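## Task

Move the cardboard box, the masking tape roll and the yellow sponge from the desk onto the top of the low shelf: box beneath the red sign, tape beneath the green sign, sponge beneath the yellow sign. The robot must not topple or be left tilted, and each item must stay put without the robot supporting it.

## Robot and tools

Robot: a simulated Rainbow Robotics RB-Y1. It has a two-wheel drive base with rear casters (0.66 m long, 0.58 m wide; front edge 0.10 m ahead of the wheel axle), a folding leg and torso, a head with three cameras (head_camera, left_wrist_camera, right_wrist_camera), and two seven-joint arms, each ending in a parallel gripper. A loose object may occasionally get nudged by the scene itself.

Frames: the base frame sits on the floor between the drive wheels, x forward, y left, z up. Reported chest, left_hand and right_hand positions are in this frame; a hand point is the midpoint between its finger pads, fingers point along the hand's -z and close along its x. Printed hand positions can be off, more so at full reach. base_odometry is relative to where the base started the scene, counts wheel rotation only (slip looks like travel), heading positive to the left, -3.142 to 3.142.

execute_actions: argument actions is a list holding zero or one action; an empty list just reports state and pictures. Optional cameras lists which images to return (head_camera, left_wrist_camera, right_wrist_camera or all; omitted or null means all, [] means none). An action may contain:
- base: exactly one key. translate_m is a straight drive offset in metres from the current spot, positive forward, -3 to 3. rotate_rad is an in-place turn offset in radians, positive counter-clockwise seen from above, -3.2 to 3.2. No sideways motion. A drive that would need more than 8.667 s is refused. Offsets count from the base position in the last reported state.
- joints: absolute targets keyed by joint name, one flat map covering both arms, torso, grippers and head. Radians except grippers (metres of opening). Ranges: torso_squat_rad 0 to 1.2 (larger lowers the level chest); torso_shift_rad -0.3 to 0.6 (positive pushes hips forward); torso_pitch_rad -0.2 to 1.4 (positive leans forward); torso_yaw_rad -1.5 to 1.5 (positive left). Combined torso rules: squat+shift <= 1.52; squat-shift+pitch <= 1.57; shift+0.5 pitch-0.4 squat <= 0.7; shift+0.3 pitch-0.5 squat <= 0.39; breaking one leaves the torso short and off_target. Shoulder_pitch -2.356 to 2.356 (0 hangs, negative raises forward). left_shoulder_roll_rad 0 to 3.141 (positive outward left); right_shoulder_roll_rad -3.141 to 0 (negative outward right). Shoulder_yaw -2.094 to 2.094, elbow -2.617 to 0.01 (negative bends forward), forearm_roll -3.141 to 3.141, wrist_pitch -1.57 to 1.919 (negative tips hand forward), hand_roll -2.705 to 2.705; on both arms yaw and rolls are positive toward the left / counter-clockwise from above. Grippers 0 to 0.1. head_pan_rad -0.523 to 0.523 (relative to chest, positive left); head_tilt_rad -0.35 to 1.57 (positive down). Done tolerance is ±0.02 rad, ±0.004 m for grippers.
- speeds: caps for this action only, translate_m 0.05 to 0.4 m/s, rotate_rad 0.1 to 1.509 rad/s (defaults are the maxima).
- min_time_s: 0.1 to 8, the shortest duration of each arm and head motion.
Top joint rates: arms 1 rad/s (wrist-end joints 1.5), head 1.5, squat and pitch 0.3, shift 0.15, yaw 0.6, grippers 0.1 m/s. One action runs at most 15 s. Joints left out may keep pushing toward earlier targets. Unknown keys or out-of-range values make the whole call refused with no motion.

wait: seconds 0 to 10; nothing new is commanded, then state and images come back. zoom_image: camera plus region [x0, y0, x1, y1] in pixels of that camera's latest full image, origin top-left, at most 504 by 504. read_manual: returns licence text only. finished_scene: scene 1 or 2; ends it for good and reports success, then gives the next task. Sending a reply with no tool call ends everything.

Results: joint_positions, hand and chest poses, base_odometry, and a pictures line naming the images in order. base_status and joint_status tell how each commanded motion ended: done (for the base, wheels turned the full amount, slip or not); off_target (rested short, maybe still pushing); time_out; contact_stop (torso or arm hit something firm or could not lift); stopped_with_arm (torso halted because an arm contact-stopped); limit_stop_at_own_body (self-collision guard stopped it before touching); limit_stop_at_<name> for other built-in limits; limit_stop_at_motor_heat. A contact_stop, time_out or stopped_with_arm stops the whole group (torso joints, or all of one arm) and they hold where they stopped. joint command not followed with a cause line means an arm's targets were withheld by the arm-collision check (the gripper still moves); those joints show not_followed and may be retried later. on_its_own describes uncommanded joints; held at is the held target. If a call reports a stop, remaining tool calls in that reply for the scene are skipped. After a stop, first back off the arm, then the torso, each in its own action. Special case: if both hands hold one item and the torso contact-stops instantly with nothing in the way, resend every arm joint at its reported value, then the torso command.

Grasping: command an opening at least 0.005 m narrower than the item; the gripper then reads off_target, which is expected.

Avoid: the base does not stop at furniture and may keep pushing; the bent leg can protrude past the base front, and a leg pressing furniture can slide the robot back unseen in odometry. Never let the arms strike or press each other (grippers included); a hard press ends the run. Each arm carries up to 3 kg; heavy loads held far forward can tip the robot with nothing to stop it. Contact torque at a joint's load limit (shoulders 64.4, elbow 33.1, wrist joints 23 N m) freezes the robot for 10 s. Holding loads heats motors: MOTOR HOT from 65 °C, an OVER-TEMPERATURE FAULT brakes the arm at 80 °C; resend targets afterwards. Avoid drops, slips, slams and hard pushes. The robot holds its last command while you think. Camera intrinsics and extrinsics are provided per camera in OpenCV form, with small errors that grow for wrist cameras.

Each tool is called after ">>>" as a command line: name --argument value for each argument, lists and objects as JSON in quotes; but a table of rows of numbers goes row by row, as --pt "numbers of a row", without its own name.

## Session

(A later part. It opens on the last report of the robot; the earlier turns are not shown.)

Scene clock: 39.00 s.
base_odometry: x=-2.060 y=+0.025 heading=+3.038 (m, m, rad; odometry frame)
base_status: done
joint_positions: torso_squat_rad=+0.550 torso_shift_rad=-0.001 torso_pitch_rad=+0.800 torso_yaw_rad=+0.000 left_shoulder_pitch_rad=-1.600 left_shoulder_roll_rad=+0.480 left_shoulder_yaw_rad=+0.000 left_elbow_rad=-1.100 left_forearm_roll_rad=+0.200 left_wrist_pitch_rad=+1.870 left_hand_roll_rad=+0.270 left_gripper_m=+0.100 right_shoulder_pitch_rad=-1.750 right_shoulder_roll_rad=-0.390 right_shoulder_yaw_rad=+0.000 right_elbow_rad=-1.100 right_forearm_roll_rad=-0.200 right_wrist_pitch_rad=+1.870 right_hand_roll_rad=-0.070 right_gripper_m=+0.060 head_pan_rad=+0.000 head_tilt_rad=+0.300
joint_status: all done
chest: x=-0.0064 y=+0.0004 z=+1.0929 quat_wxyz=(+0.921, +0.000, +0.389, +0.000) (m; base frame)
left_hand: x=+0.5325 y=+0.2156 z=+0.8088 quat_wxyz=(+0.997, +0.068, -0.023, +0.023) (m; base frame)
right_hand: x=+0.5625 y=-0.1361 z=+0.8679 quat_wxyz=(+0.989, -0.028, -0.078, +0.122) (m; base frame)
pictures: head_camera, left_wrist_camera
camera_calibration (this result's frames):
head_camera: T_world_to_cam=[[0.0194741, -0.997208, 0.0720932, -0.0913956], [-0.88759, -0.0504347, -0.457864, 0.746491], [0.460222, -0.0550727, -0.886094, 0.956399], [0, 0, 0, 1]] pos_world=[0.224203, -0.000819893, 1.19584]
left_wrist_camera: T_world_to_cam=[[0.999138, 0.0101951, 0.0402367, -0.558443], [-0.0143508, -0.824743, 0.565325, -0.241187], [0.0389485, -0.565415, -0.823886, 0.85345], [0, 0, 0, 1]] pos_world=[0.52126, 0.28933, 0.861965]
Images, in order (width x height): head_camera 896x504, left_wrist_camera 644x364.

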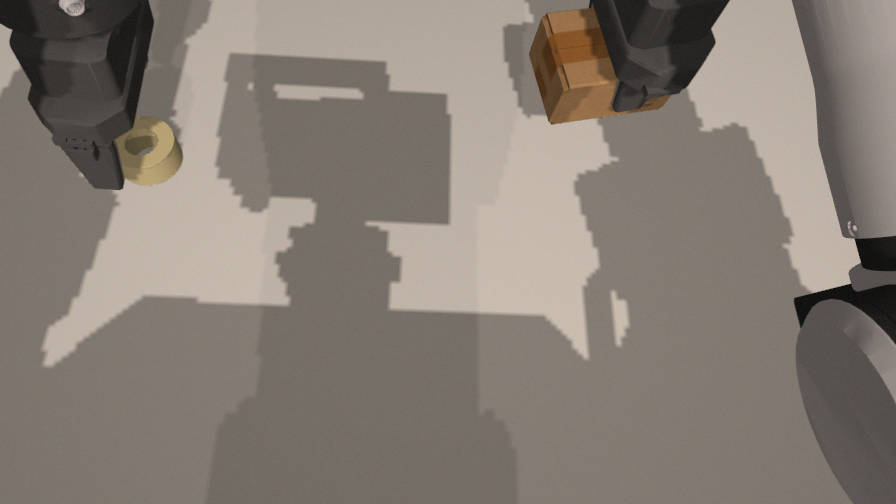

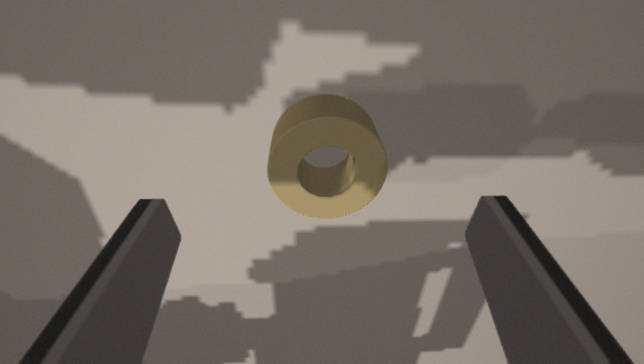

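>>> execute_actions --actions '[{"joints":{"torso_squat_rad":0.665}}]' --cameras '["left_wrist_camera"]'

>>> execute_actions --actions '[{"joints":{"left_gripper_m":0.03}}]' --cameras '["head_camera","left_wrist_camera"]'

Scene clock: 40.37 s.
base_odometry: x=-2.060 y=+0.025 heading=+3.038 (m, m, rad; odometry frame)
base_status: not commanded
joint_positions: torso_squat_rad=+0.665 torso_shift_rad=-0.001 torso_pitch_rad=+0.800 torso_yaw_rad=+0.000 left_shoulder_pitch_rad=-1.600 left_shoulder_roll_rad=+0.480 left_shoulder_yaw_rad=+0.000 left_elbow_rad=-1.100 left_forearm_roll_rad=+0.200 left_wrist_pitch_rad=+1.870 left_hand_roll_rad=+0.270 left_gripper_m=+0.100 right_shoulder_pitch_rad=-1.750 right_shoulder_roll_rad=-0.390 right_shoulder_yaw_rad=+0.000 right_elbow_rad=-1.100 right_forearm_roll_rad=-0.200 right_wrist_pitch_rad=+1.870 right_hand_roll_rad=-0.070 right_gripper_m=+0.060 head_pan_rad=+0.000 head_tilt_rad=+0.300
joint_status: all done
chest: x=-0.0064 y=+0.0004 z=+1.0470 quat_wxyz=(+0.921, +0.000, +0.389, +0.000) (m; base frame)
left_hand: x=+0.5325 y=+0.2156 z=+0.7628 quat_wxyz=(+0.997, +0.068, -0.023, +0.023) (m; base frame)
right_hand: x=+0.5625 y=-0.1361 z=+0.8219 quat_wxyz=(+0.989, -0.028, -0.078, +0.122) (m; base frame)
pictures: left_wrist_camera
camera_calibration (this result's frames):
left_wrist_camera: T_world_to_cam=[[0.99914, 0.0101987, 0.0402003, -0.556595], [-0.0143272, -0.824744, 0.565324, -0.215237], [0.0389206, -0.565414, -0.823889, 0.815604], [0, 0, 0, 1]] pos_world=[0.521288, 0.289315, 0.816021]
Images, in order (width x height): left_wrist_camera 644x364.

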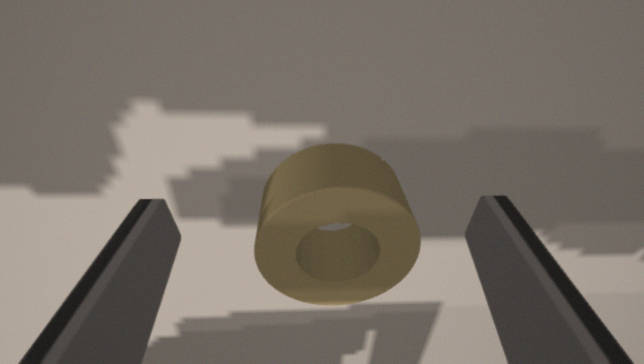

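Scene clock: 41.53 s.
base_odometry: x=-2.060 y=+0.025 heading=+3.038 (m, m, rad; odometry frame)
base_status: not commanded
joint_positions: torso_squat_rad=+0.665 torso_shift_rad=-0.001 torso_pitch_rad=+0.800 torso_yaw_rad=+0.000 left_shoulder_pitch_rad=-1.600 left_shoulder_roll_rad=+0.480 left_shoulder_yaw_rad=+0.000 left_elbow_rad=-1.100 left_forearm_roll_rad=+0.200 left_wrist_pitch_rad=+1.870 left_hand_roll_rad=+0.270 left_gripper_m=+0.049 right_shoulder_pitch_rad=-1.750 right_shoulder_roll_rad=-0.390 right_shoulder_yaw_rad=+0.000 right_elbow_rad=-1.100 right_forearm_roll_rad=-0.200 right_wrist_pitch_rad=+1.870 right_hand_roll_rad=-0.070 right_gripper_m=+0.060 head_pan_rad=+0.000 head_tilt_rad=+0.300
joint_status: left_gripper_m off_target (ended at +0.049, target +0.030)
chest: x=-0.0064 y=+0.0004 z=+1.0470 quat_wxyz=(+0.921, +0.000, +0.389, +0.000) (m; base frame)
left_hand: x=+0.5325 y=+0.2156 z=+0.7628 quat_wxyz=(+0.997, +0.068, -0.023, +0.023) (m; base frame)
right_hand: x=+0.5625 y=-0.1361 z=+0.8219 quat_wxyz=(+0.989, -0.028, -0.078, +0.122) (m; base frame)
pictures: head_camera, left_wrist_camera
camera_calibration (this result's frames):
head_camera: T_world_to_cam=[[0.0194757, -0.997208, 0.0720932, -0.0881014], [-0.887602, -0.0504348, -0.457841, 0.72547], [0.460199, -0.0550733, -0.886106, 0.915697], [0, 0, 0, 1]] pos_world=[0.224242, -0.00083602, 1.14991]
left_wrist_camera: T_world_to_cam=[[0.99914, 0.0101983, 0.0401996, -0.556594], [-0.0143272, -0.824744, 0.565325, -0.215237], [0.0389197, -0.565414, -0.823888, 0.815604], [0, 0, 0, 1]] pos_world=[0.521288, 0.289315, 0.81602]
Images, in order (width x height): head_camera 896x504, left_wrist_camera 644x364.

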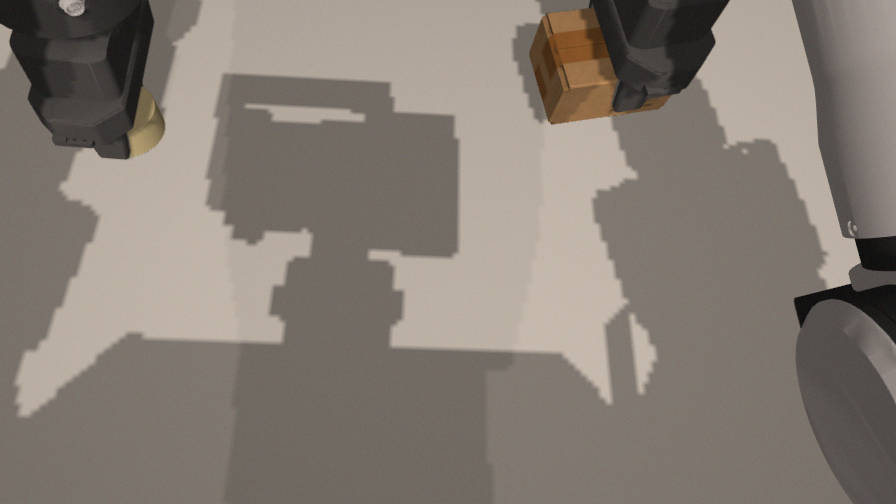

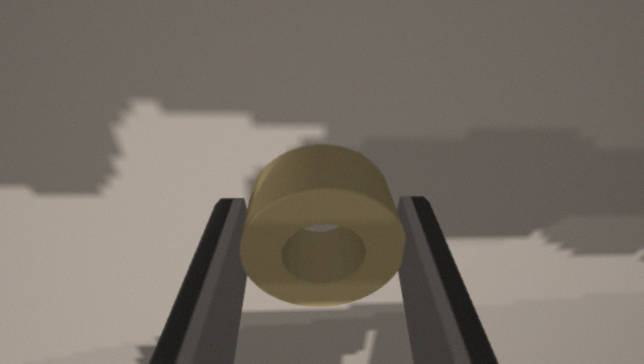

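>>> execute_actions --actions '[{"joints":{"torso_squat_rad":0.4}}]' --cameras '[]'

>>> execute_actions --actions '[{"base":{"translate_m":-1.2},"joints":{"torso_pitch_rad":0.5,"head_tilt_rad":-0.3}}]' --cameras '[]'

>>> execute_actions --actions '[{"base":{"rotate_rad":2.3}}]'

Scene clock: 43.40 s.
base_odometry: x=-2.060 y=+0.025 heading=+3.038 (m, m, rad; odometry frame)
base_status: not commanded
joint_positions: torso_squat_rad=+0.400 torso_shift_rad=-0.001 torso_pitch_rad=+0.800 torso_yaw_rad=+0.000 left_shoulder_pitch_rad=-1.600 left_shoulder_roll_rad=+0.480 left_shoulder_yaw_rad=+0.000 left_elbow_rad=-1.100 left_forearm_roll_rad=+0.200 left_wrist_pitch_rad=+1.870 left_hand_roll_rad=+0.270 left_gripper_m=+0.049 right_shoulder_pitch_rad=-1.750 right_shoulder_roll_rad=-0.390 right_shoulder_yaw_rad=+0.000 right_elbow_rad=-1.100 right_forearm_roll_rad=-0.200 right_wrist_pitch_rad=+1.870 right_hand_roll_rad=-0.070 right_gripper_m=+0.060 head_pan_rad=+0.000 head_tilt_rad=+0.300
joint_status: all done
chest: x=-0.0065 y=+0.0005 z=+1.1409 quat_wxyz=(+0.921, +0.000, +0.389, +0.000) (m; base frame)
left_hand: x=+0.5325 y=+0.2156 z=+0.8568 quat_wxyz=(+0.997, +0.068, -0.023, +0.023) (m; base frame)
right_hand: x=+0.5624 y=-0.1361 z=+0.9158 quat_wxyz=(+0.989, -0.028, -0.078, +0.122) (m; base frame)
pictures: none
No camera images: the call's "cameras" was empty. Leave "cameras" out to get every camera's image.

Scene clock: 48.00 s.
base_odometry: x=-0.866 y=-0.099 heading=+3.039 (m, m, rad; odometry frame)
base_status: done
joint_positions: torso_squat_rad=+0.400 torso_shift_rad=-0.001 torso_pitch_rad=+0.500 torso_yaw_rad=+0.000 left_shoulder_pitch_rad=-1.600 left_shoulder_roll_rad=+0.480 left_shoulder_yaw_rad=+0.000 left_elbow_rad=-1.100 left_forearm_roll_rad=+0.200 left_wrist_pitch_rad=+1.870 left_hand_roll_rad=+0.270 left_gripper_m=+0.049 right_shoulder_pitch_rad=-1.750 right_shoulder_roll_rad=-0.390 right_shoulder_yaw_rad=+0.000 right_elbow_rad=-1.100 right_forearm_roll_rad=-0.200 right_wrist_pitch_rad=+1.870 right_hand_roll_rad=-0.070 right_gripper_m=+0.060 head_pan_rad=+0.000 head_tilt_rad=-0.300
joint_status: all done
chest: x=-0.0801 y=+0.0005 z=+1.1968 quat_wxyz=(+0.969, +0.000, +0.247, +0.000) (m; base frame)
left_hand: x=+0.5187 y=+0.2157 z=+1.0847 quat_wxyz=(+0.983, +0.064, -0.172, +0.033) (m; base frame)
right_hand: x=+0.5299 y=-0.1360 z=+1.1500 quat_wxyz=(+0.966, -0.046, -0.225, +0.117) (m; base frame)
pictures: none
No camera images: the call's "cameras" was empty. Leave "cameras" out to get every camera's image.

Scene clock: 52.63 s.
base_odometry: x=-0.866 y=-0.099 heading=-0.945 (m, m, rad; odometry frame)
base_status: done
joint_positions: torso_squat_rad=+0.400 torso_shift_rad=-0.001 torso_pitch_rad=+0.500 torso_yaw_rad=+0.000 left_shoulder_pitch_rad=-1.600 left_shoulder_roll_rad=+0.480 left_shoulder_yaw_rad=+0.000 left_elbow_rad=-1.100 left_forearm_roll_rad=+0.200 left_wrist_pitch_rad=+1.870 left_hand_roll_rad=+0.270 left_gripper_m=+0.049 right_shoulder_pitch_rad=-1.750 right_shoulder_roll_rad=-0.390 right_shoulder_yaw_rad=+0.000 right_elbow_rad=-1.100 right_forearm_roll_rad=-0.200 right_wrist_pitch_rad=+1.870 right_hand_roll_rad=-0.070 right_gripper_m=+0.060 head_pan_rad=+0.000 head_tilt_rad=-0.300
joint_status: not commanded
chest: x=-0.0801 y=+0.0005 z=+1.1968 quat_wxyz=(+0.969, +0.000, +0.247, +0.000) (m; base frame)
left_hand: x=+0.5187 y=+0.2157 z=+1.0847 quat_wxyz=(+0.983, +0.064, -0.172, +0.033) (m; base frame)
right_hand: x=+0.5299 y=-0.1360 z=+1.1500 quat_wxyz=(+0.966, -0.046, -0.225, +0.117) (m; base frame)
pictures: head_camera, left_wrist_camera, right_wrist_camera
camera_calibration (this result's frames):
head_camera: T_world_to_cam=[[-0.043827, -0.997226, 0.0601695, -0.0810755], [-0.193009, -0.050641, -0.979889, 1.39549], [0.980218, -0.0545589, -0.190254, 0.173287], [0, 0, 0, 1]] pos_world=[0.0959294, -0.00072737, 1.40527]
left_wrist_camera: T_world_to_cam=[[0.942622, 0.0102929, 0.333703, -0.844759], [-0.180698, -0.824742, 0.535862, -0.279032], [0.280735, -0.565415, -0.77556, 0.903498], [0, 0, 0, 1]] pos_world=[0.492224, 0.289417, 1.13214]
right_wrist_camera: T_world_to_cam=[[-0.882597, -0.226653, -0.411887, 0.910089], [-0.409343, 0.80137, 0.43617, -0.142817], [0.231215, 0.553566, -0.800066, 0.960334], [0, 0, 0, 1]] pos_world=[0.522738, -0.210885, 1.20548]
Images, in order (width x height): head_camera 896x504, left_wrist_camera 644x364, right_wrist_camera 644x364.

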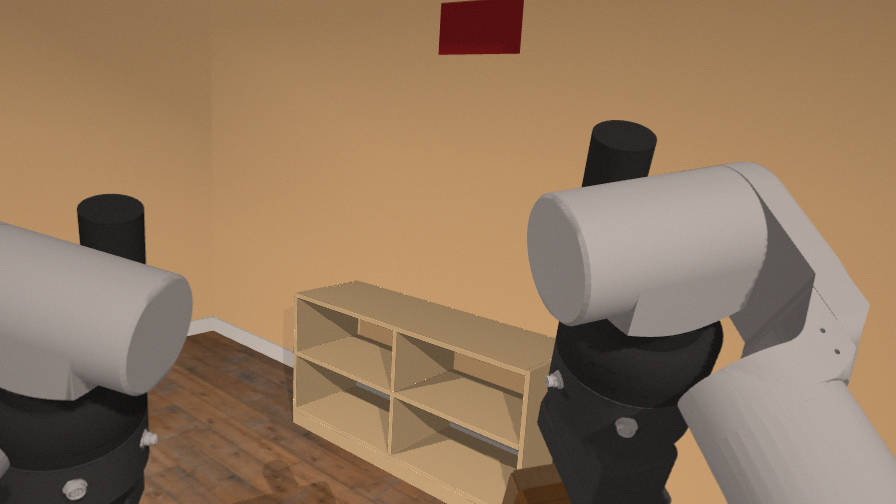

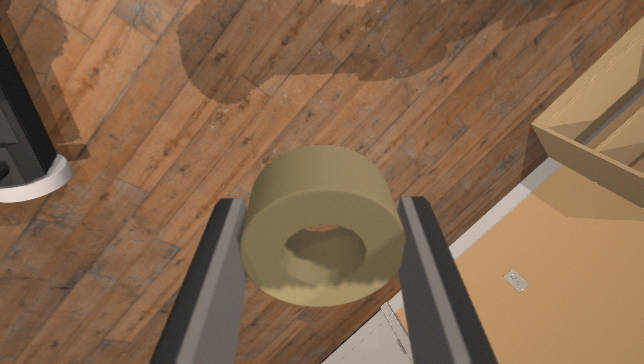

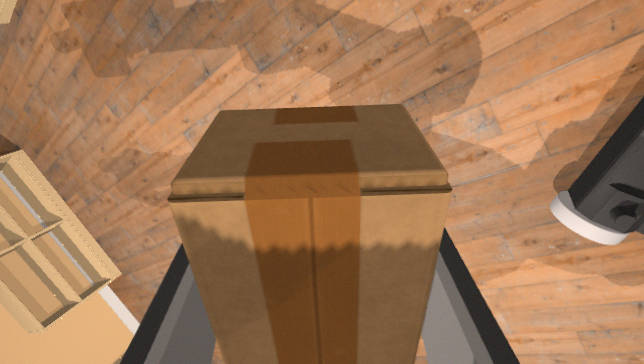

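>>> execute_actions --actions '[{"base":{"rotate_rad":0.25}}]' --cameras '[]'

>>> execute_actions --actions '[{"base":{"translate_m":2.1},"joints":{"torso_pitch_rad":0.8,"head_tilt_rad":0.1,"right_shoulder_pitch_rad":-1.6,"left_shoulder_pitch_rad":-1.75}}]' --cameras '[]'

>>> execute_actions --actions '[{"base":{"rotate_rad":-0.98}}]' --cameras '["head_camera"]'

Scene clock: 54.73 s.
base_odometry: x=-0.866 y=-0.099 heading=-0.695 (m, m, rad; odometry frame)
base_status: done
joint_positions: torso_squat_rad=+0.400 torso_shift_rad=-0.001 torso_pitch_rad=+0.500 torso_yaw_rad=+0.000 left_shoulder_pitch_rad=-1.600 left_shoulder_roll_rad=+0.480 left_shoulder_yaw_rad=+0.000 left_elbow_rad=-1.100 left_forearm_roll_rad=+0.200 left_wrist_pitch_rad=+1.870 left_hand_roll_rad=+0.270 left_gripper_m=+0.049 right_shoulder_pitch_rad=-1.750 right_shoulder_roll_rad=-0.390 right_shoulder_yaw_rad=+0.000 right_elbow_rad=-1.100 right_forearm_roll_rad=-0.200 right_wrist_pitch_rad=+1.870 right_hand_roll_rad=-0.070 right_gripper_m=+0.060 head_pan_rad=+0.000 head_tilt_rad=-0.300
joint_status: not commanded
chest: x=-0.0801 y=+0.0005 z=+1.1968 quat_wxyz=(+0.969, +0.000, +0.247, +0.000) (m; base frame)
left_hand: x=+0.5187 y=+0.2157 z=+1.0847 quat_wxyz=(+0.983, +0.064, -0.172, +0.033) (m; base frame)
right_hand: x=+0.5299 y=-0.1360 z=+1.1500 quat_wxyz=(+0.966, -0.046, -0.225, +0.117) (m; base frame)
pictures: none
No camera images: the call's "cameras" was empty. Leave "cameras" out to get every camera's image.

Scene clock: 61.53 s.
base_odometry: x=+0.747 y=-1.444 heading=-0.695 (m, m, rad; odometry frame)
base_status: done
joint_positions: torso_squat_rad=+0.400 torso_shift_rad=-0.001 torso_pitch_rad=+0.800 torso_yaw_rad=+0.000 left_shoulder_pitch_rad=-1.750 left_shoulder_roll_rad=+0.480 left_shoulder_yaw_rad=+0.000 left_elbow_rad=-1.100 left_forearm_roll_rad=+0.200 left_wrist_pitch_rad=+1.870 left_hand_roll_rad=+0.270 left_gripper_m=+0.049 right_shoulder_pitch_rad=-1.600 right_shoulder_roll_rad=-0.390 right_shoulder_yaw_rad=+0.000 right_elbow_rad=-1.100 right_forearm_roll_rad=-0.200 right_wrist_pitch_rad=+1.870 right_hand_roll_rad=-0.070 right_gripper_m=+0.060 head_pan_rad=+0.000 head_tilt_rad=+0.100
joint_status: all done
chest: x=-0.0064 y=+0.0004 z=+1.1409 quat_wxyz=(+0.921, +0.000, +0.389, +0.000) (m; base frame)
left_hand: x=+0.5748 y=+0.1864 z=+0.9285 quat_wxyz=(+0.994, +0.047, -0.094, +0.010) (m; base frame)
right_hand: x=+0.5201 y=-0.1655 z=+0.8440 quat_wxyz=(+0.993, -0.039, -0.005, +0.108) (m; base frame)
pictures: none
No camera images: the call's "cameras" was empty. Leave "cameras" out to get every camera's image.

Scene clock: 64.67 s.
base_odometry: x=+0.747 y=-1.444 heading=-1.675 (m, m, rad; odometry frame)
base_status: done
joint_positions: torso_squat_rad=+0.400 torso_shift_rad=-0.001 torso_pitch_rad=+0.800 torso_yaw_rad=+0.000 left_shoulder_pitch_rad=-1.750 left_shoulder_roll_rad=+0.480 left_shoulder_yaw_rad=+0.000 left_elbow_rad=-1.100 left_forearm_roll_rad=+0.200 left_wrist_pitch_rad=+1.870 left_hand_roll_rad=+0.270 left_gripper_m=+0.049 right_shoulder_pitch_rad=-1.600 right_shoulder_roll_rad=-0.390 right_shoulder_yaw_rad=+0.000 right_elbow_rad=-1.100 right_forearm_roll_rad=-0.200 right_wrist_pitch_rad=+1.870 right_hand_roll_rad=-0.070 right_gripper_m=+0.060 head_pan_rad=+0.000 head_tilt_rad=+0.100
joint_status: not commanded
chest: x=-0.0064 y=+0.0004 z=+1.1409 quat_wxyz=(+0.921, +0.000, +0.389, +0.000) (m; base frame)
left_hand: x=+0.5748 y=+0.1864 z=+0.9285 quat_wxyz=(+0.994, +0.047, -0.094, +0.010) (m; base frame)
right_hand: x=+0.5201 y=-0.1655 z=+0.8440 quat_wxyz=(+0.993, -0.039, -0.005, +0.108) (m; base frame)
pictures: head_camera
camera_calibration (this result's frames):
head_camera: T_world_to_cam=[[0.00486959, -0.997214, 0.0744352, -0.0956236], [-0.778922, -0.0504621, -0.625087, 0.963332], [0.627102, -0.0549353, -0.776998, 0.83552], [0, 0, 0, 1]] pos_world=[0.226869, -0.000845882, 1.25848]
Images, in order (width x height): head_camera 896x504.

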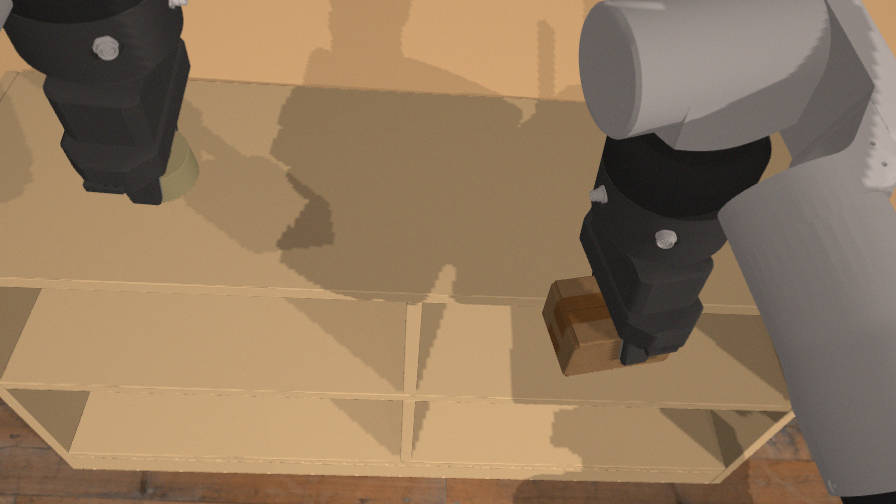

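>>> execute_actions --actions '[{"base":{"translate_m":0.33},"joints":{"torso_squat_rad":0.7,"head_tilt_rad":0.3}}]' --cameras '[]'

>>> execute_actions --actions '[{"joints":{"torso_squat_rad":0.87}}]' --cameras '["head_camera","left_wrist_camera"]'

Scene clock: 66.93 s.
base_odometry: x=+0.712 y=-1.772 heading=-1.674 (m, m, rad; odometry frame)
base_status: done
joint_positions: torso_squat_rad=+0.700 torso_shift_rad=+0.000 torso_pitch_rad=+0.800 torso_yaw_rad=+0.000 left_shoulder_pitch_rad=-1.750 left_shoulder_roll_rad=+0.480 left_shoulder_yaw_rad=+0.000 left_elbow_rad=-1.100 left_forearm_roll_rad=+0.200 left_wrist_pitch_rad=+1.870 left_hand_roll_rad=+0.270 left_gripper_m=+0.049 right_shoulder_pitch_rad=-1.600 right_shoulder_roll_rad=-0.390 right_shoulder_yaw_rad=+0.000 right_elbow_rad=-1.100 right_forearm_roll_rad=-0.200 right_wrist_pitch_rad=+1.870 right_hand_roll_rad=-0.070 right_gripper_m=+0.060 head_pan_rad=+0.000 head_tilt_rad=+0.300
joint_status: all done
chest: x=-0.0063 y=+0.0004 z=+1.0315 quat_wxyz=(+0.921, +0.000, +0.389, +0.000) (m; base frame)
left_hand: x=+0.5749 y=+0.1864 z=+0.8190 quat_wxyz=(+0.994, +0.047, -0.094, +0.010) (m; base frame)
right_hand: x=+0.5202 y=-0.1655 z=+0.7346 quat_wxyz=(+0.993, -0.039, -0.005, +0.108) (m; base frame)
pictures: none
No camera images: the call's "cameras" was empty. Leave "cameras" out to get every camera's image.

Scene clock: 68.07 s.
base_odometry: x=+0.712 y=-1.772 heading=-1.674 (m, m, rad; odometry frame)
base_status: not commanded
joint_positions: torso_squat_rad=+0.770 torso_shift_rad=-0.001 torso_pitch_rad=+0.798 torso_yaw_rad=+0.000 left_shoulder_pitch_rad=-1.750 left_shoulder_roll_rad=+0.480 left_shoulder_yaw_rad=+0.000 left_elbow_rad=-1.100 left_forearm_roll_rad=+0.200 left_wrist_pitch_rad=+1.870 left_hand_roll_rad=+0.270 left_gripper_m=+0.049 right_shoulder_pitch_rad=-1.600 right_shoulder_roll_rad=-0.390 right_shoulder_yaw_rad=+0.000 right_elbow_rad=-1.100 right_forearm_roll_rad=-0.200 right_wrist_pitch_rad=+1.870 right_hand_roll_rad=-0.070 right_gripper_m=+0.060 head_pan_rad=+0.000 head_tilt_rad=+0.300
joint_status: torso_squat_rad off_target (ended at +0.770, target +0.870)
on_its_own: torso_squat_rad is held at +0.770, not at your +0.870
chest: x=-0.0067 y=+0.0004 z=+0.9992 quat_wxyz=(+0.921, +0.000, +0.389, +0.000) (m; base frame)
left_hand: x=+0.5748 y=+0.1864 z=+0.7876 quat_wxyz=(+0.994, +0.047, -0.095, +0.010) (m; base frame)
right_hand: x=+0.5203 y=-0.1655 z=+0.7031 quat_wxyz=(+0.993, -0.039, -0.006, +0.108) (m; base frame)
pictures: head_camera, left_wrist_camera
camera_calibration (this result's frames):
head_camera: T_world_to_cam=[[0.0193266, -0.997211, 0.0720842, -0.0846948], [-0.886893, -0.0503836, -0.459219, 0.704698], [0.461571, -0.0550558, -0.885393, 0.872785], [0, 0, 0, 1]] pos_world=[0.223777, -0.000901494, 1.10247]
left_wrist_camera: T_world_to_cam=[[0.9831, -0.0212146, 0.181838, -0.695985], [-0.125537, -0.801077, 0.585248, -0.208946], [0.133251, -0.598185, -0.790202, 0.743217], [0, 0, 0, 1]] pos_world=[0.558958, 0.262434, 0.836134]
Images, in order (width x height): head_camera 896x504, left_wrist_camera 644x364.

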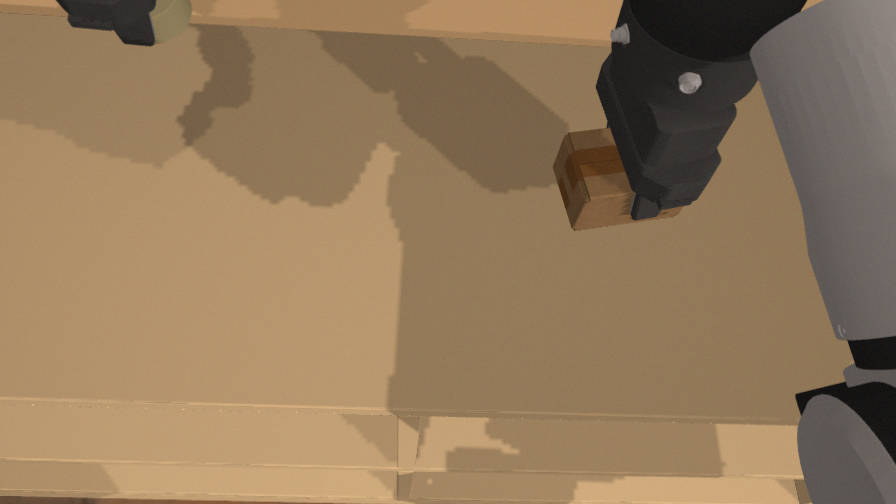

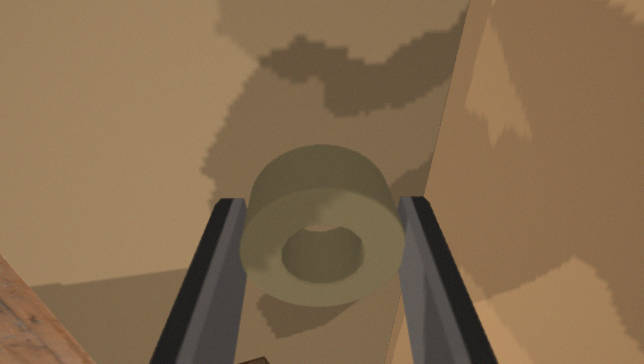

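Lower with the arm instead.

>>> execute_actions --actions '[{"joints":{"right_shoulder_pitch_rad":-1.49,"right_wrist_pitch_rad":1.77},"min_time_s":1.5}]' --cameras '["head_camera","right_wrist_camera"]'

Scene clock: 69.97 s.
base_odometry: x=+0.712 y=-1.772 heading=-1.674 (m, m, rad; odometry frame)
base_status: not commanded
joint_positions: torso_squat_rad=+0.770 torso_shift_rad=-0.001 torso_pitch_rad=+0.797 torso_yaw_rad=+0.000 left_shoulder_pitch_rad=-1.750 left_shoulder_roll_rad=+0.480 left_shoulder_yaw_rad=+0.000 left_elbow_rad=-1.100 left_forearm_roll_rad=+0.200 left_wrist_pitch_rad=+1.870 left_hand_roll_rad=+0.270 left_gripper_m=+0.049 right_shoulder_pitch_rad=-1.495 right_shoulder_roll_rad=-0.390 right_shoulder_yaw_rad=+0.000 right_elbow_rad=-1.103 right_forearm_roll_rad=-0.200 right_wrist_pitch_rad=+1.770 right_hand_roll_rad=-0.070 right_gripper_m=+0.060 head_pan_rad=+0.000 head_tilt_rad=+0.300
joint_status: all done
on_its_own: torso_squat_rad is held at +0.770, not at your +0.870
chest: x=-0.0072 y=+0.0006 z=+0.9993 quat_wxyz=(+0.922, -0.001, +0.388, +0.000) (m; base frame)
left_hand: x=+0.5744 y=+0.1866 z=+0.7881 quat_wxyz=(+0.994, +0.047, -0.095, +0.011) (m; base frame)
right_hand: x=+0.5072 y=-0.1800 z=+0.6576 quat_wxyz=(+0.994, -0.039, -0.006, +0.099) (m; base frame)
pictures: head_camera, right_wrist_camera
camera_calibration (this result's frames):
head_camera: T_world_to_cam=[[0.0194959, -0.997179, 0.0724897, -0.0848787], [-0.886524, -0.050764, -0.459889, 0.70501], [0.462271, -0.0552979, -0.885013, 0.872728], [0, 0, 0, 1]] pos_world=[0.223226, -0.000590132, 1.10275]
right_wrist_camera: T_world_to_cam=[[-0.984005, -0.177888, 0.00953402, 0.460353], [-0.144848, 0.830102, 0.53847, -0.098407], [-0.103701, 0.528476, -0.842591, 0.789301], [0, 0, 0, 1]] pos_world=[0.520587, -0.253548, 0.713658]
Images, in order (width x height): head_camera 896x504, right_wrist_camera 644x364.

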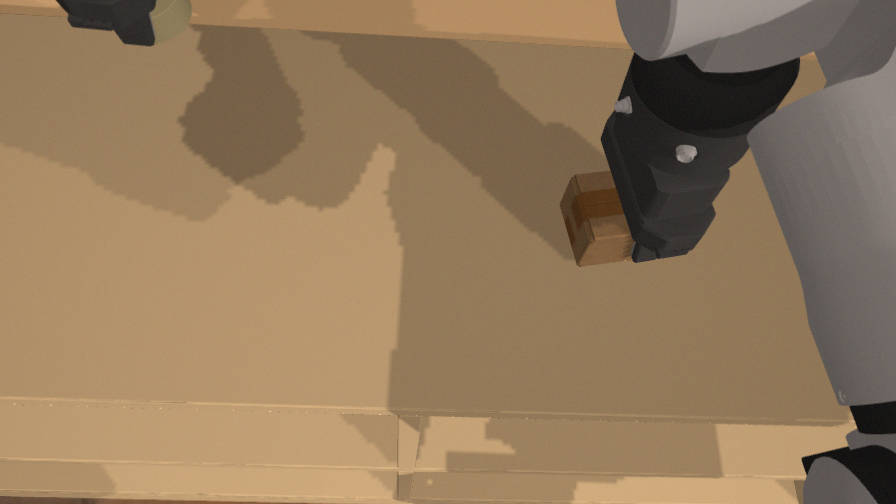

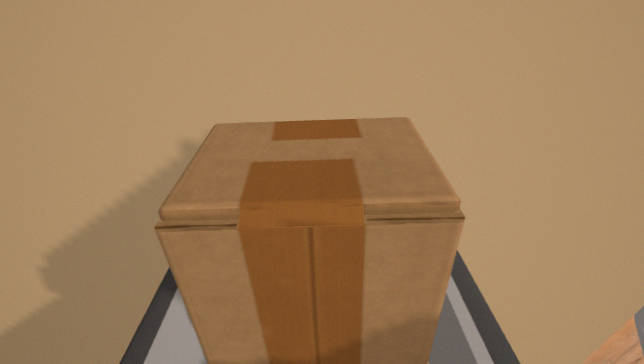

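>>> execute_actions --actions '[{"joints":{"right_gripper_m":0.1}}]' --cameras '[]'

>>> execute_actions --actions '[{"joints":{"torso_squat_rad":0.5,"right_shoulder_pitch_rad":-1.7,"right_wrist_pitch_rad":1.87}}]' --cameras '[]'

>>> execute_actions --actions '[{"base":{"translate_m":-0.5},"joints":{"head_tilt_rad":0}}]' --cameras '["head_camera"]'

>>> execute_actions --actions '[{"base":{"rotate_rad":1.571},"joints":{"left_shoulder_pitch_rad":-1.6}}]' --cameras '[]'

>>> execute_actions --actions '[{"base":{"translate_m":0.9},"joints":{"head_tilt_rad":0.1}}]' --cameras '["head_camera"]'

Scene clock: 71.50 s.
base_odometry: x=+0.712 y=-1.772 heading=-1.674 (m, m, rad; odometry frame)
base_status: not commanded
joint_positions: torso_squat_rad=+0.770 torso_shift_rad=-0.001 torso_pitch_rad=+0.798 torso_yaw_rad=+0.000 left_shoulder_pitch_rad=-1.750 left_shoulder_roll_rad=+0.480 left_shoulder_yaw_rad=+0.000 left_elbow_rad=-1.100 left_forearm_roll_rad=+0.200 left_wrist_pitch_rad=+1.870 left_hand_roll_rad=+0.270 left_gripper_m=+0.049 right_shoulder_pitch_rad=-1.491 right_shoulder_roll_rad=-0.390 right_shoulder_yaw_rad=+0.000 right_elbow_rad=-1.100 right_forearm_roll_rad=-0.200 right_wrist_pitch_rad=+1.770 right_hand_roll_rad=-0.070 right_gripper_m=+0.100 head_pan_rad=+0.000 head_tilt_rad=+0.300
joint_status: all done
on_its_own: torso_squat_rad is held at +0.770, not at your +0.870
chest: x=-0.0067 y=+0.0004 z=+0.9992 quat_wxyz=(+0.921, +0.000, +0.389, +0.000) (m; base frame)
left_hand: x=+0.5748 y=+0.1864 z=+0.7877 quat_wxyz=(+0.994, +0.047, -0.095, +0.010) (m; base frame)
right_hand: x=+0.5050 y=-0.1815 z=+0.6543 quat_wxyz=(+0.994, -0.039, -0.002, +0.099) (m; base frame)
pictures: none
No camera images: the call's "cameras" was empty. Leave "cameras" out to get every camera's image.

Scene clock: 73.20 s.
base_odometry: x=+0.712 y=-1.772 heading=-1.674 (m, m, rad; odometry frame)
base_status: not commanded
joint_positions: torso_squat_rad=+0.500 torso_shift_rad=-0.001 torso_pitch_rad=+0.800 torso_yaw_rad=+0.000 left_shoulder_pitch_rad=-1.750 left_shoulder_roll_rad=+0.480 left_shoulder_yaw_rad=+0.000 left_elbow_rad=-1.100 left_forearm_roll_rad=+0.200 left_wrist_pitch_rad=+1.870 left_hand_roll_rad=+0.270 left_gripper_m=+0.049 right_shoulder_pitch_rad=-1.700 right_shoulder_roll_rad=-0.390 right_shoulder_yaw_rad=+0.000 right_elbow_rad=-1.100 right_forearm_roll_rad=-0.200 right_wrist_pitch_rad=+1.870 right_hand_roll_rad=-0.070 right_gripper_m=+0.100 head_pan_rad=+0.000 head_tilt_rad=+0.300
joint_status: all done
chest: x=-0.0065 y=+0.0005 z=+1.1104 quat_wxyz=(+0.921, +0.000, +0.389, +0.000) (m; base frame)
left_hand: x=+0.5747 y=+0.1864 z=+0.8980 quat_wxyz=(+0.994, +0.047, -0.094, +0.010) (m; base frame)
right_hand: x=+0.5497 y=-0.1457 z=+0.8609 quat_wxyz=(+0.991, -0.032, -0.054, +0.117) (m; base frame)
pictures: none
No camera images: the call's "cameras" was empty. Leave "cameras" out to get every camera's image.

Scene clock: 75.77 s.
base_odometry: x=+0.764 y=-1.275 heading=-1.674 (m, m, rad; odometry frame)
base_status: done
joint_positions: torso_squat_rad=+0.500 torso_shift_rad=-0.001 torso_pitch_rad=+0.800 torso_yaw_rad=+0.000 left_shoulder_pitch_rad=-1.750 left_shoulder_roll_rad=+0.480 left_shoulder_yaw_rad=+0.000 left_elbow_rad=-1.100 left_forearm_roll_rad=+0.200 left_wrist_pitch_rad=+1.870 left_hand_roll_rad=+0.270 left_gripper_m=+0.049 right_shoulder_pitch_rad=-1.700 right_shoulder_roll_rad=-0.390 right_shoulder_yaw_rad=+0.000 right_elbow_rad=-1.100 right_forearm_roll_rad=-0.200 right_wrist_pitch_rad=+1.870 right_hand_roll_rad=-0.070 right_gripper_m=+0.100 head_pan_rad=+0.000 head_tilt_rad=+0.000
joint_status: all done
chest: x=-0.0065 y=+0.0005 z=+1.1105 quat_wxyz=(+0.921, +0.000, +0.389, +0.000) (m; base frame)
left_hand: x=+0.5747 y=+0.1864 z=+0.8981 quat_wxyz=(+0.994, +0.047, -0.094, +0.010) (m; base frame)
right_hand: x=+0.5496 y=-0.1458 z=+0.8609 quat_wxyz=(+0.991, -0.032, -0.054, +0.117) (m; base frame)
pictures: head_camera
camera_calibration (this result's frames):
head_camera: T_world_to_cam=[[-0.0024852, -0.997209, 0.0746222, -0.0923974], [-0.712552, -0.0505905, -0.699793, 1.02637], [0.701615, -0.0549113, -0.710437, 0.71848], [0, 0, 0, 1]] pos_world=[0.227017, -0.000762235, 1.23558]
Images, in order (width x height): head_camera 896x504.

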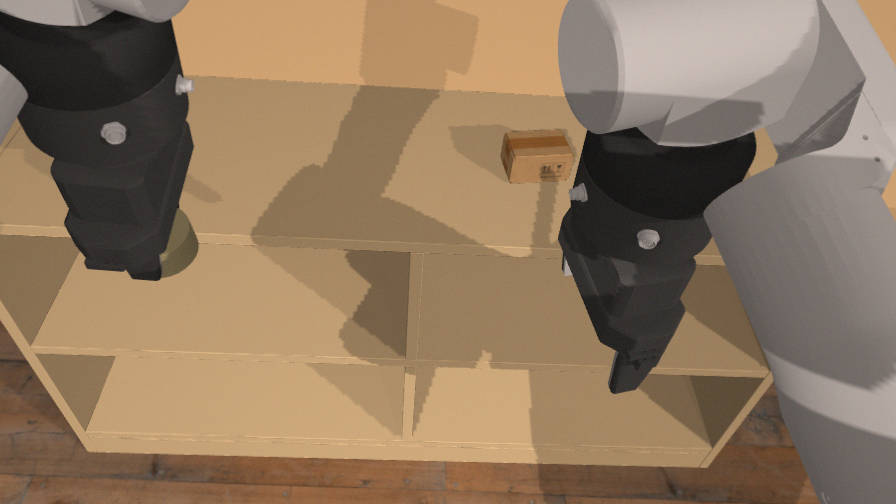

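Scene clock: 79.63 s.
base_odometry: x=+0.764 y=-1.275 heading=-0.104 (m, m, rad; odometry frame)
base_status: done
joint_positions: torso_squat_rad=+0.500 torso_shift_rad=-0.001 torso_pitch_rad=+0.800 torso_yaw_rad=+0.000 left_shoulder_pitch_rad=-1.600 left_shoulder_roll_rad=+0.480 left_shoulder_yaw_rad=+0.000 left_elbow_rad=-1.100 left_forearm_roll_rad=+0.200 left_wrist_pitch_rad=+1.870 left_hand_roll_rad=+0.270 left_gripper_m=+0.049 right_shoulder_pitch_rad=-1.700 right_shoulder_roll_rad=-0.390 right_shoulder_yaw_rad=+0.000 right_elbow_rad=-1.100 right_forearm_roll_rad=-0.200 right_wrist_pitch_rad=+1.870 right_hand_roll_rad=-0.070 right_gripper_m=+0.100 head_pan_rad=+0.000 head_tilt_rad=+0.000
joint_status: all done
chest: x=-0.0065 y=+0.0005 z=+1.1105 quat_wxyz=(+0.921, +0.000, +0.389, +0.000) (m; base frame)
left_hand: x=+0.5325 y=+0.2155 z=+0.8263 quat_wxyz=(+0.997, +0.068, -0.023, +0.023) (m; base frame)
right_hand: x=+0.5496 y=-0.1458 z=+0.8608 quat_wxyz=(+0.991, -0.032, -0.054, +0.117) (m; base frame)
pictures: none
No camera images: the call's "cameras" was empty. Leave "cameras" out to get every camera's image.

Scene clock: 83.30 s.
base_odometry: x=+1.659 y=-1.368 heading=-0.104 (m, m, rad; odometry frame)
base_status: done
joint_positions: torso_squat_rad=+0.500 torso_shift_rad=-0.001 torso_pitch_rad=+0.800 torso_yaw_rad=+0.000 left_shoulder_pitch_rad=-1.600 left_shoulder_roll_rad=+0.480 left_shoulder_yaw_rad=+0.000 left_elbow_rad=-1.100 left_forearm_roll_rad=+0.200 left_wrist_pitch_rad=+1.870 left_hand_roll_rad=+0.270 left_gripper_m=+0.049 right_shoulder_pitch_rad=-1.700 right_shoulder_roll_rad=-0.390 right_shoulder_yaw_rad=+0.000 right_elbow_rad=-1.100 right_forearm_roll_rad=-0.200 right_wrist_pitch_rad=+1.870 right_hand_roll_rad=-0.070 right_gripper_m=+0.100 head_pan_rad=+0.000 head_tilt_rad=+0.100
joint_status: all done
chest: x=-0.0064 y=+0.0005 z=+1.1104 quat_wxyz=(+0.921, +0.000, +0.389, +0.000) (m; base frame)
left_hand: x=+0.5325 y=+0.2155 z=+0.8263 quat_wxyz=(+0.997, +0.068, -0.023, +0.023) (m; base frame)
right_hand: x=+0.5497 y=-0.1458 z=+0.8608 quat_wxyz=(+0.991, -0.032, -0.054, +0.117) (m; base frame)
pictures: head_camera
camera_calibration (this result's frames):
head_camera: T_world_to_cam=[[0.00490286, -0.997208, 0.0745162, -0.0934115], [-0.778905, -0.0505402, -0.625102, 0.944339], [0.627123, -0.0549762, -0.776978, 0.811847], [0, 0, 0, 1]] pos_world=[0.22688, -0.000791223, 1.22806]
Images, in order (width x height): head_camera 896x504.

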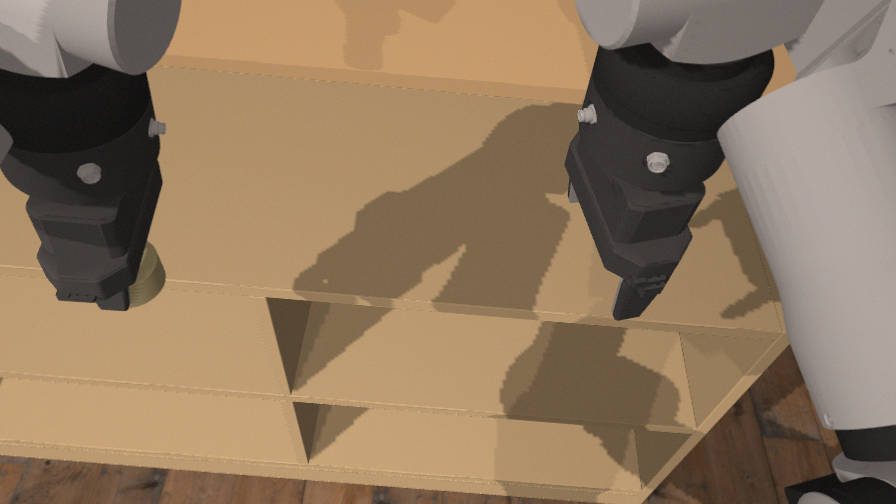

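>>> execute_actions --actions '[{"base":{"translate_m":0.31},"joints":{"torso_squat_rad":0.76,"head_tilt_rad":0.3}}]' --cameras '[]'

>>> execute_actions --actions '[{"joints":{"left_shoulder_pitch_rad":-1.47,"left_wrist_pitch_rad":1.75},"min_time_s":1.5}]' --cameras '["head_camera","left_wrist_camera"]'

Scene clock: 85.63 s.
base_odometry: x=+1.968 y=-1.400 heading=-0.104 (m, m, rad; odometry frame)
base_status: done
joint_positions: torso_squat_rad=+0.760 torso_shift_rad=-0.001 torso_pitch_rad=+0.800 torso_yaw_rad=+0.000 left_shoulder_pitch_rad=-1.600 left_shoulder_roll_rad=+0.480 left_shoulder_yaw_rad=+0.000 left_elbow_rad=-1.100 left_forearm_roll_rad=+0.200 left_wrist_pitch_rad=+1.870 left_hand_roll_rad=+0.270 left_gripper_m=+0.049 right_shoulder_pitch_rad=-1.700 right_shoulder_roll_rad=-0.390 right_shoulder_yaw_rad=+0.000 right_elbow_rad=-1.100 right_forearm_roll_rad=-0.200 right_wrist_pitch_rad=+1.870 right_hand_roll_rad=-0.070 right_gripper_m=+0.100 head_pan_rad=+0.000 head_tilt_rad=+0.300
joint_status: all done
chest: x=-0.0064 y=+0.0004 z=+1.0035 quat_wxyz=(+0.921, +0.000, +0.389, +0.000) (m; base frame)
left_hand: x=+0.5326 y=+0.2155 z=+0.7193 quat_wxyz=(+0.997, +0.068, -0.023, +0.023) (m; base frame)
right_hand: x=+0.5497 y=-0.1459 z=+0.7538 quat_wxyz=(+0.991, -0.032, -0.054, +0.117) (m; base frame)
pictures: none
No camera images: the call's "cameras" was empty. Leave "cameras" out to get every camera's image.

Scene clock: 87.43 s.
base_odometry: x=+1.968 y=-1.400 heading=-0.104 (m, m, rad; odometry frame)
base_status: not commanded
joint_positions: torso_squat_rad=+0.760 torso_shift_rad=-0.001 torso_pitch_rad=+0.800 torso_yaw_rad=+0.000 left_shoulder_pitch_rad=-1.471 left_shoulder_roll_rad=+0.480 left_shoulder_yaw_rad=+0.000 left_elbow_rad=-1.100 left_forearm_roll_rad=+0.200 left_wrist_pitch_rad=+1.750 left_hand_roll_rad=+0.270 left_gripper_m=+0.049 right_shoulder_pitch_rad=-1.700 right_shoulder_roll_rad=-0.390 right_shoulder_yaw_rad=+0.000 right_elbow_rad=-1.100 right_forearm_roll_rad=-0.200 right_wrist_pitch_rad=+1.870 right_hand_roll_rad=-0.070 right_gripper_m=+0.100 head_pan_rad=+0.000 head_tilt_rad=+0.300
joint_status: all done
chest: x=-0.0064 y=+0.0004 z=+1.0035 quat_wxyz=(+0.921, +0.000, +0.389, +0.000) (m; base frame)
left_hand: x=+0.5145 y=+0.2358 z=+0.6621 quat_wxyz=(+0.997, +0.071, -0.020, +0.029) (m; base frame)
right_hand: x=+0.5497 y=-0.1459 z=+0.7538 quat_wxyz=(+0.991, -0.032, -0.054, +0.117) (m; base frame)
pictures: head_camera, left_wrist_camera
camera_calibration (this result's frames):
head_camera: T_world_to_cam=[[0.0194704, -0.997205, 0.0721354, -0.0850192], [-0.887585, -0.0504515, -0.457873, 0.705623], [0.460233, -0.0551114, -0.886086, 0.87715], [0, 0, 0, 1]] pos_world=[0.224262, -0.000840866, 1.10645]
left_wrist_camera: T_world_to_cam=[[0.999139, 0.0233603, 0.0342926, -0.533888], [0.000134417, -0.828281, 0.560313, -0.145148], [0.041493, -0.559826, -0.827571, 0.744526], [0, 0, 0, 1]] pos_world=[0.502555, 0.309053, 0.715785]
Images, in order (width x height): head_camera 896x504, left_wrist_camera 644x364.

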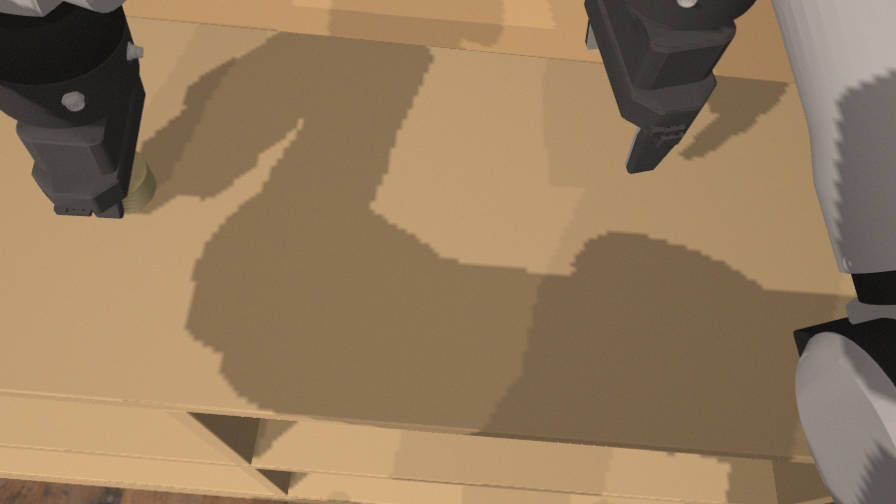

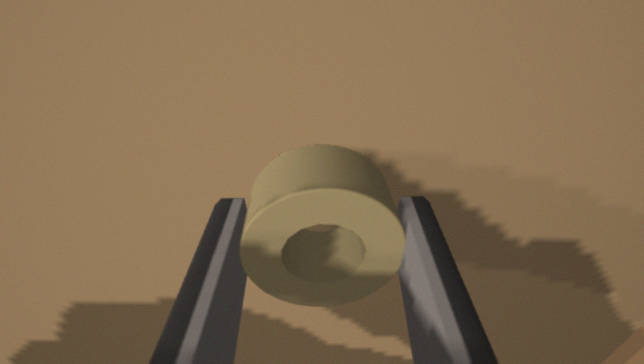

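>>> execute_actions --actions '[{"joints":{"left_shoulder_pitch_rad":-1.445,"left_wrist_pitch_rad":1.73},"min_time_s":0.8}]' --cameras '["left_wrist_camera"]'

>>> execute_actions --actions '[{"joints":{"left_gripper_m":0.1}}]' --cameras '["left_wrist_camera"]'

>>> execute_actions --actions '[{"joints":{"torso_squat_rad":0.3,"left_shoulder_pitch_rad":-1.6,"left_wrist_pitch_rad":1.87,"right_shoulder_pitch_rad":-1.6}}]' --cameras '[]'

>>> execute_actions --actions '[{"base":{"translate_m":-0.5},"joints":{"head_tilt_rad":0}}]' --cameras '["head_camera"]'

Scene clock: 88.73 s.
base_odometry: x=+1.968 y=-1.400 heading=-0.104 (m, m, rad; odometry frame)
base_status: not commanded
joint_positions: torso_squat_rad=+0.760 torso_shift_rad=-0.001 torso_pitch_rad=+0.799 torso_yaw_rad=+0.000 left_shoulder_pitch_rad=-1.447 left_shoulder_roll_rad=+0.480 left_shoulder_yaw_rad=+0.000 left_elbow_rad=-1.101 left_forearm_roll_rad=+0.200 left_wrist_pitch_rad=+1.730 left_hand_roll_rad=+0.270 left_gripper_m=+0.049 right_shoulder_pitch_rad=-1.700 right_shoulder_roll_rad=-0.390 right_shoulder_yaw_rad=+0.000 right_elbow_rad=-1.100 right_forearm_roll_rad=-0.200 right_wrist_pitch_rad=+1.870 right_hand_roll_rad=-0.070 right_gripper_m=+0.100 head_pan_rad=+0.000 head_tilt_rad=+0.300
joint_status: all done
chest: x=-0.0065 y=+0.0004 z=+1.0036 quat_wxyz=(+0.921, +0.000, +0.389, +0.000) (m; base frame)
left_hand: x=+0.5099 y=+0.2398 z=+0.6522 quat_wxyz=(+0.997, +0.072, -0.019, +0.031) (m; base frame)
right_hand: x=+0.5497 y=-0.1459 z=+0.7541 quat_wxyz=(+0.991, -0.032, -0.054, +0.117) (m; base frame)
pictures: left_wrist_camera
camera_calibration (this result's frames):
left_wrist_camera: T_world_to_cam=[[0.999152, 0.0258798, 0.0320254, -0.528229], [0.00356623, -0.829253, 0.558861, -0.136883], [0.0410204, -0.558273, -0.828643, 0.739349], [0, 0, 0, 1]] pos_world=[0.497941, 0.312918, 0.706071]
Images, in order (width x height): left_wrist_camera 644x364.

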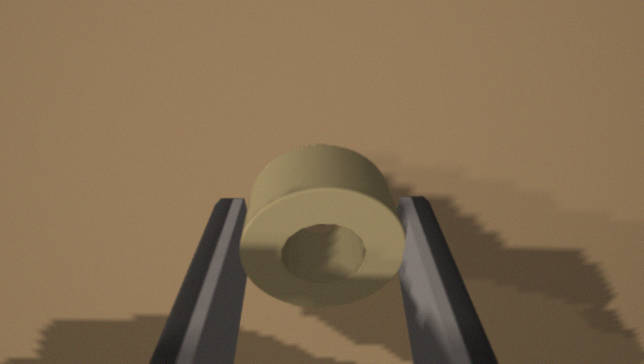

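Scene clock: 89.90 s.
base_odometry: x=+1.968 y=-1.400 heading=-0.104 (m, m, rad; odometry frame)
base_status: not commanded
joint_positions: torso_squat_rad=+0.760 torso_shift_rad=-0.001 torso_pitch_rad=+0.800 torso_yaw_rad=+0.000 left_shoulder_pitch_rad=-1.446 left_shoulder_roll_rad=+0.480 left_shoulder_yaw_rad=+0.000 left_elbow_rad=-1.100 left_forearm_roll_rad=+0.200 left_wrist_pitch_rad=+1.730 left_hand_roll_rad=+0.270 left_gripper_m=+0.100 right_shoulder_pitch_rad=-1.700 right_shoulder_roll_rad=-0.390 right_shoulder_yaw_rad=+0.000 right_elbow_rad=-1.100 right_forearm_roll_rad=-0.200 right_wrist_pitch_rad=+1.870 right_hand_roll_rad=-0.070 right_gripper_m=+0.100 head_pan_rad=+0.000 head_tilt_rad=+0.300
joint_status: all done
chest: x=-0.0064 y=+0.0004 z=+1.0035 quat_wxyz=(+0.921, +0.000, +0.389, +0.000) (m; base frame)
left_hand: x=+0.5095 y=+0.2401 z=+0.6516 quat_wxyz=(+0.997, +0.072, -0.018, +0.031) (m; base frame)
right_hand: x=+0.5497 y=-0.1459 z=+0.7540 quat_wxyz=(+0.991, -0.032, -0.054, +0.117) (m; base frame)
pictures: left_wrist_camera
camera_calibration (this result's frames):
left_wrist_camera: T_world_to_cam=[[0.999187, 0.0262438, 0.0306127, -0.526959], [0.00467044, -0.82942, 0.558606, -0.136669], [0.0400507, -0.558009, -0.828868, 0.739561], [0, 0, 0, 1]] pos_world=[0.497548, 0.313154, 0.705474]
Images, in order (width x height): left_wrist_camera 644x364.

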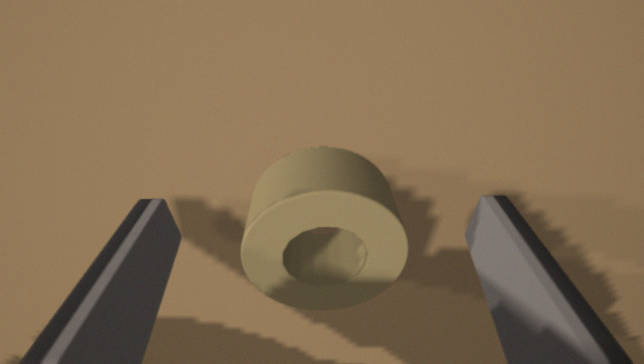

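Scene clock: 92.20 s.
base_odometry: x=+1.968 y=-1.400 heading=-0.104 (m, m, rad; odometry frame)
base_status: not commanded
joint_positions: torso_squat_rad=+0.300 torso_shift_rad=-0.001 torso_pitch_rad=+0.800 torso_yaw_rad=+0.000 left_shoulder_pitch_rad=-1.600 left_shoulder_roll_rad=+0.480 left_shoulder_yaw_rad=+0.000 left_elbow_rad=-1.100 left_forearm_roll_rad=+0.200 left_wrist_pitch_rad=+1.870 left_hand_roll_rad=+0.270 left_gripper_m=+0.100 right_shoulder_pitch_rad=-1.600 right_shoulder_roll_rad=-0.390 right_shoulder_yaw_rad=+0.000 right_elbow_rad=-1.100 right_forearm_roll_rad=-0.200 right_wrist_pitch_rad=+1.870 right_hand_roll_rad=-0.070 right_gripper_m=+0.100 head_pan_rad=+0.000 head_tilt_rad=+0.300
joint_status: all done
chest: x=-0.0065 y=+0.0004 z=+1.1649 quat_wxyz=(+0.921, +0.000, +0.389, +0.000) (m; base frame)
left_hand: x=+0.5324 y=+0.2155 z=+0.8807 quat_wxyz=(+0.997, +0.068, -0.023, +0.023) (m; base frame)
right_hand: x=+0.5201 y=-0.1655 z=+0.8681 quat_wxyz=(+0.993, -0.039, -0.005, +0.108) (m; base frame)
pictures: none
No camera images: the call's "cameras" was empty. Leave "cameras" out to get every camera's image.

Scene clock: 95.00 s.
base_odometry: x=+1.470 y=-1.348 heading=-0.105 (m, m, rad; odometry frame)
base_status: done
joint_positions: torso_squat_rad=+0.300 torso_shift_rad=-0.001 torso_pitch_rad=+0.800 torso_yaw_rad=+0.000 left_shoulder_pitch_rad=-1.600 left_shoulder_roll_rad=+0.480 left_shoulder_yaw_rad=+0.000 left_elbow_rad=-1.100 left_forearm_roll_rad=+0.200 left_wrist_pitch_rad=+1.870 left_hand_roll_rad=+0.270 left_gripper_m=+0.100 right_shoulder_pitch_rad=-1.600 right_shoulder_roll_rad=-0.390 right_shoulder_yaw_rad=+0.000 right_elbow_rad=-1.100 right_forearm_roll_rad=-0.200 right_wrist_pitch_rad=+1.870 right_hand_roll_rad=-0.070 right_gripper_m=+0.100 head_pan_rad=+0.000 head_tilt_rad=+0.000
joint_status: all done
chest: x=-0.0065 y=+0.0004 z=+1.1649 quat_wxyz=(+0.921, +0.000, +0.389, +0.000) (m; base frame)
left_hand: x=+0.5324 y=+0.2155 z=+0.8808 quat_wxyz=(+0.997, +0.068, -0.023, +0.023) (m; base frame)
right_hand: x=+0.5201 y=-0.1654 z=+0.8682 quat_wxyz=(+0.993, -0.039, -0.005, +0.108) (m; base frame)
pictures: head_camera
camera_calibration (this result's frames):
head_camera: T_world_to_cam=[[-0.00253206, -0.997216, 0.0745279, -0.0963911], [-0.712562, -0.0504902, -0.69979, 1.06444], [0.701605, -0.0548777, -0.71045, 0.757179], [0, 0, 0, 1]] pos_world=[0.226994, -0.000826778, 1.29001]
Images, in order (width x height): head_camera 896x504.

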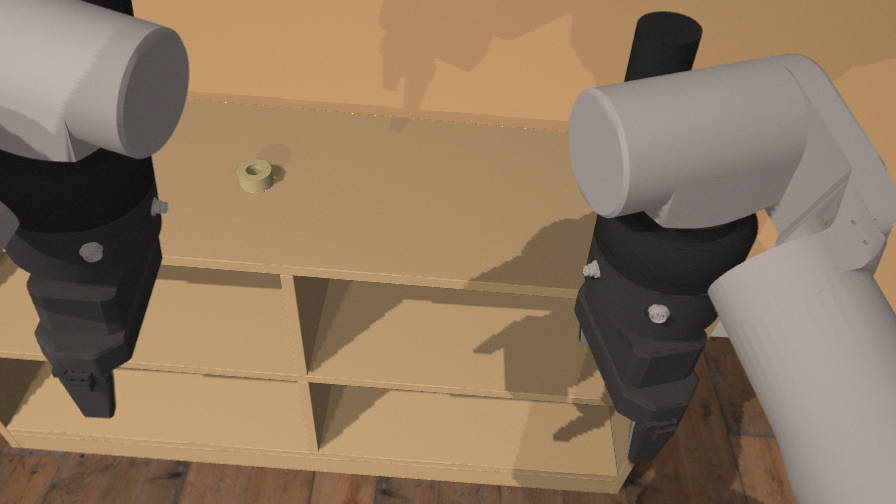

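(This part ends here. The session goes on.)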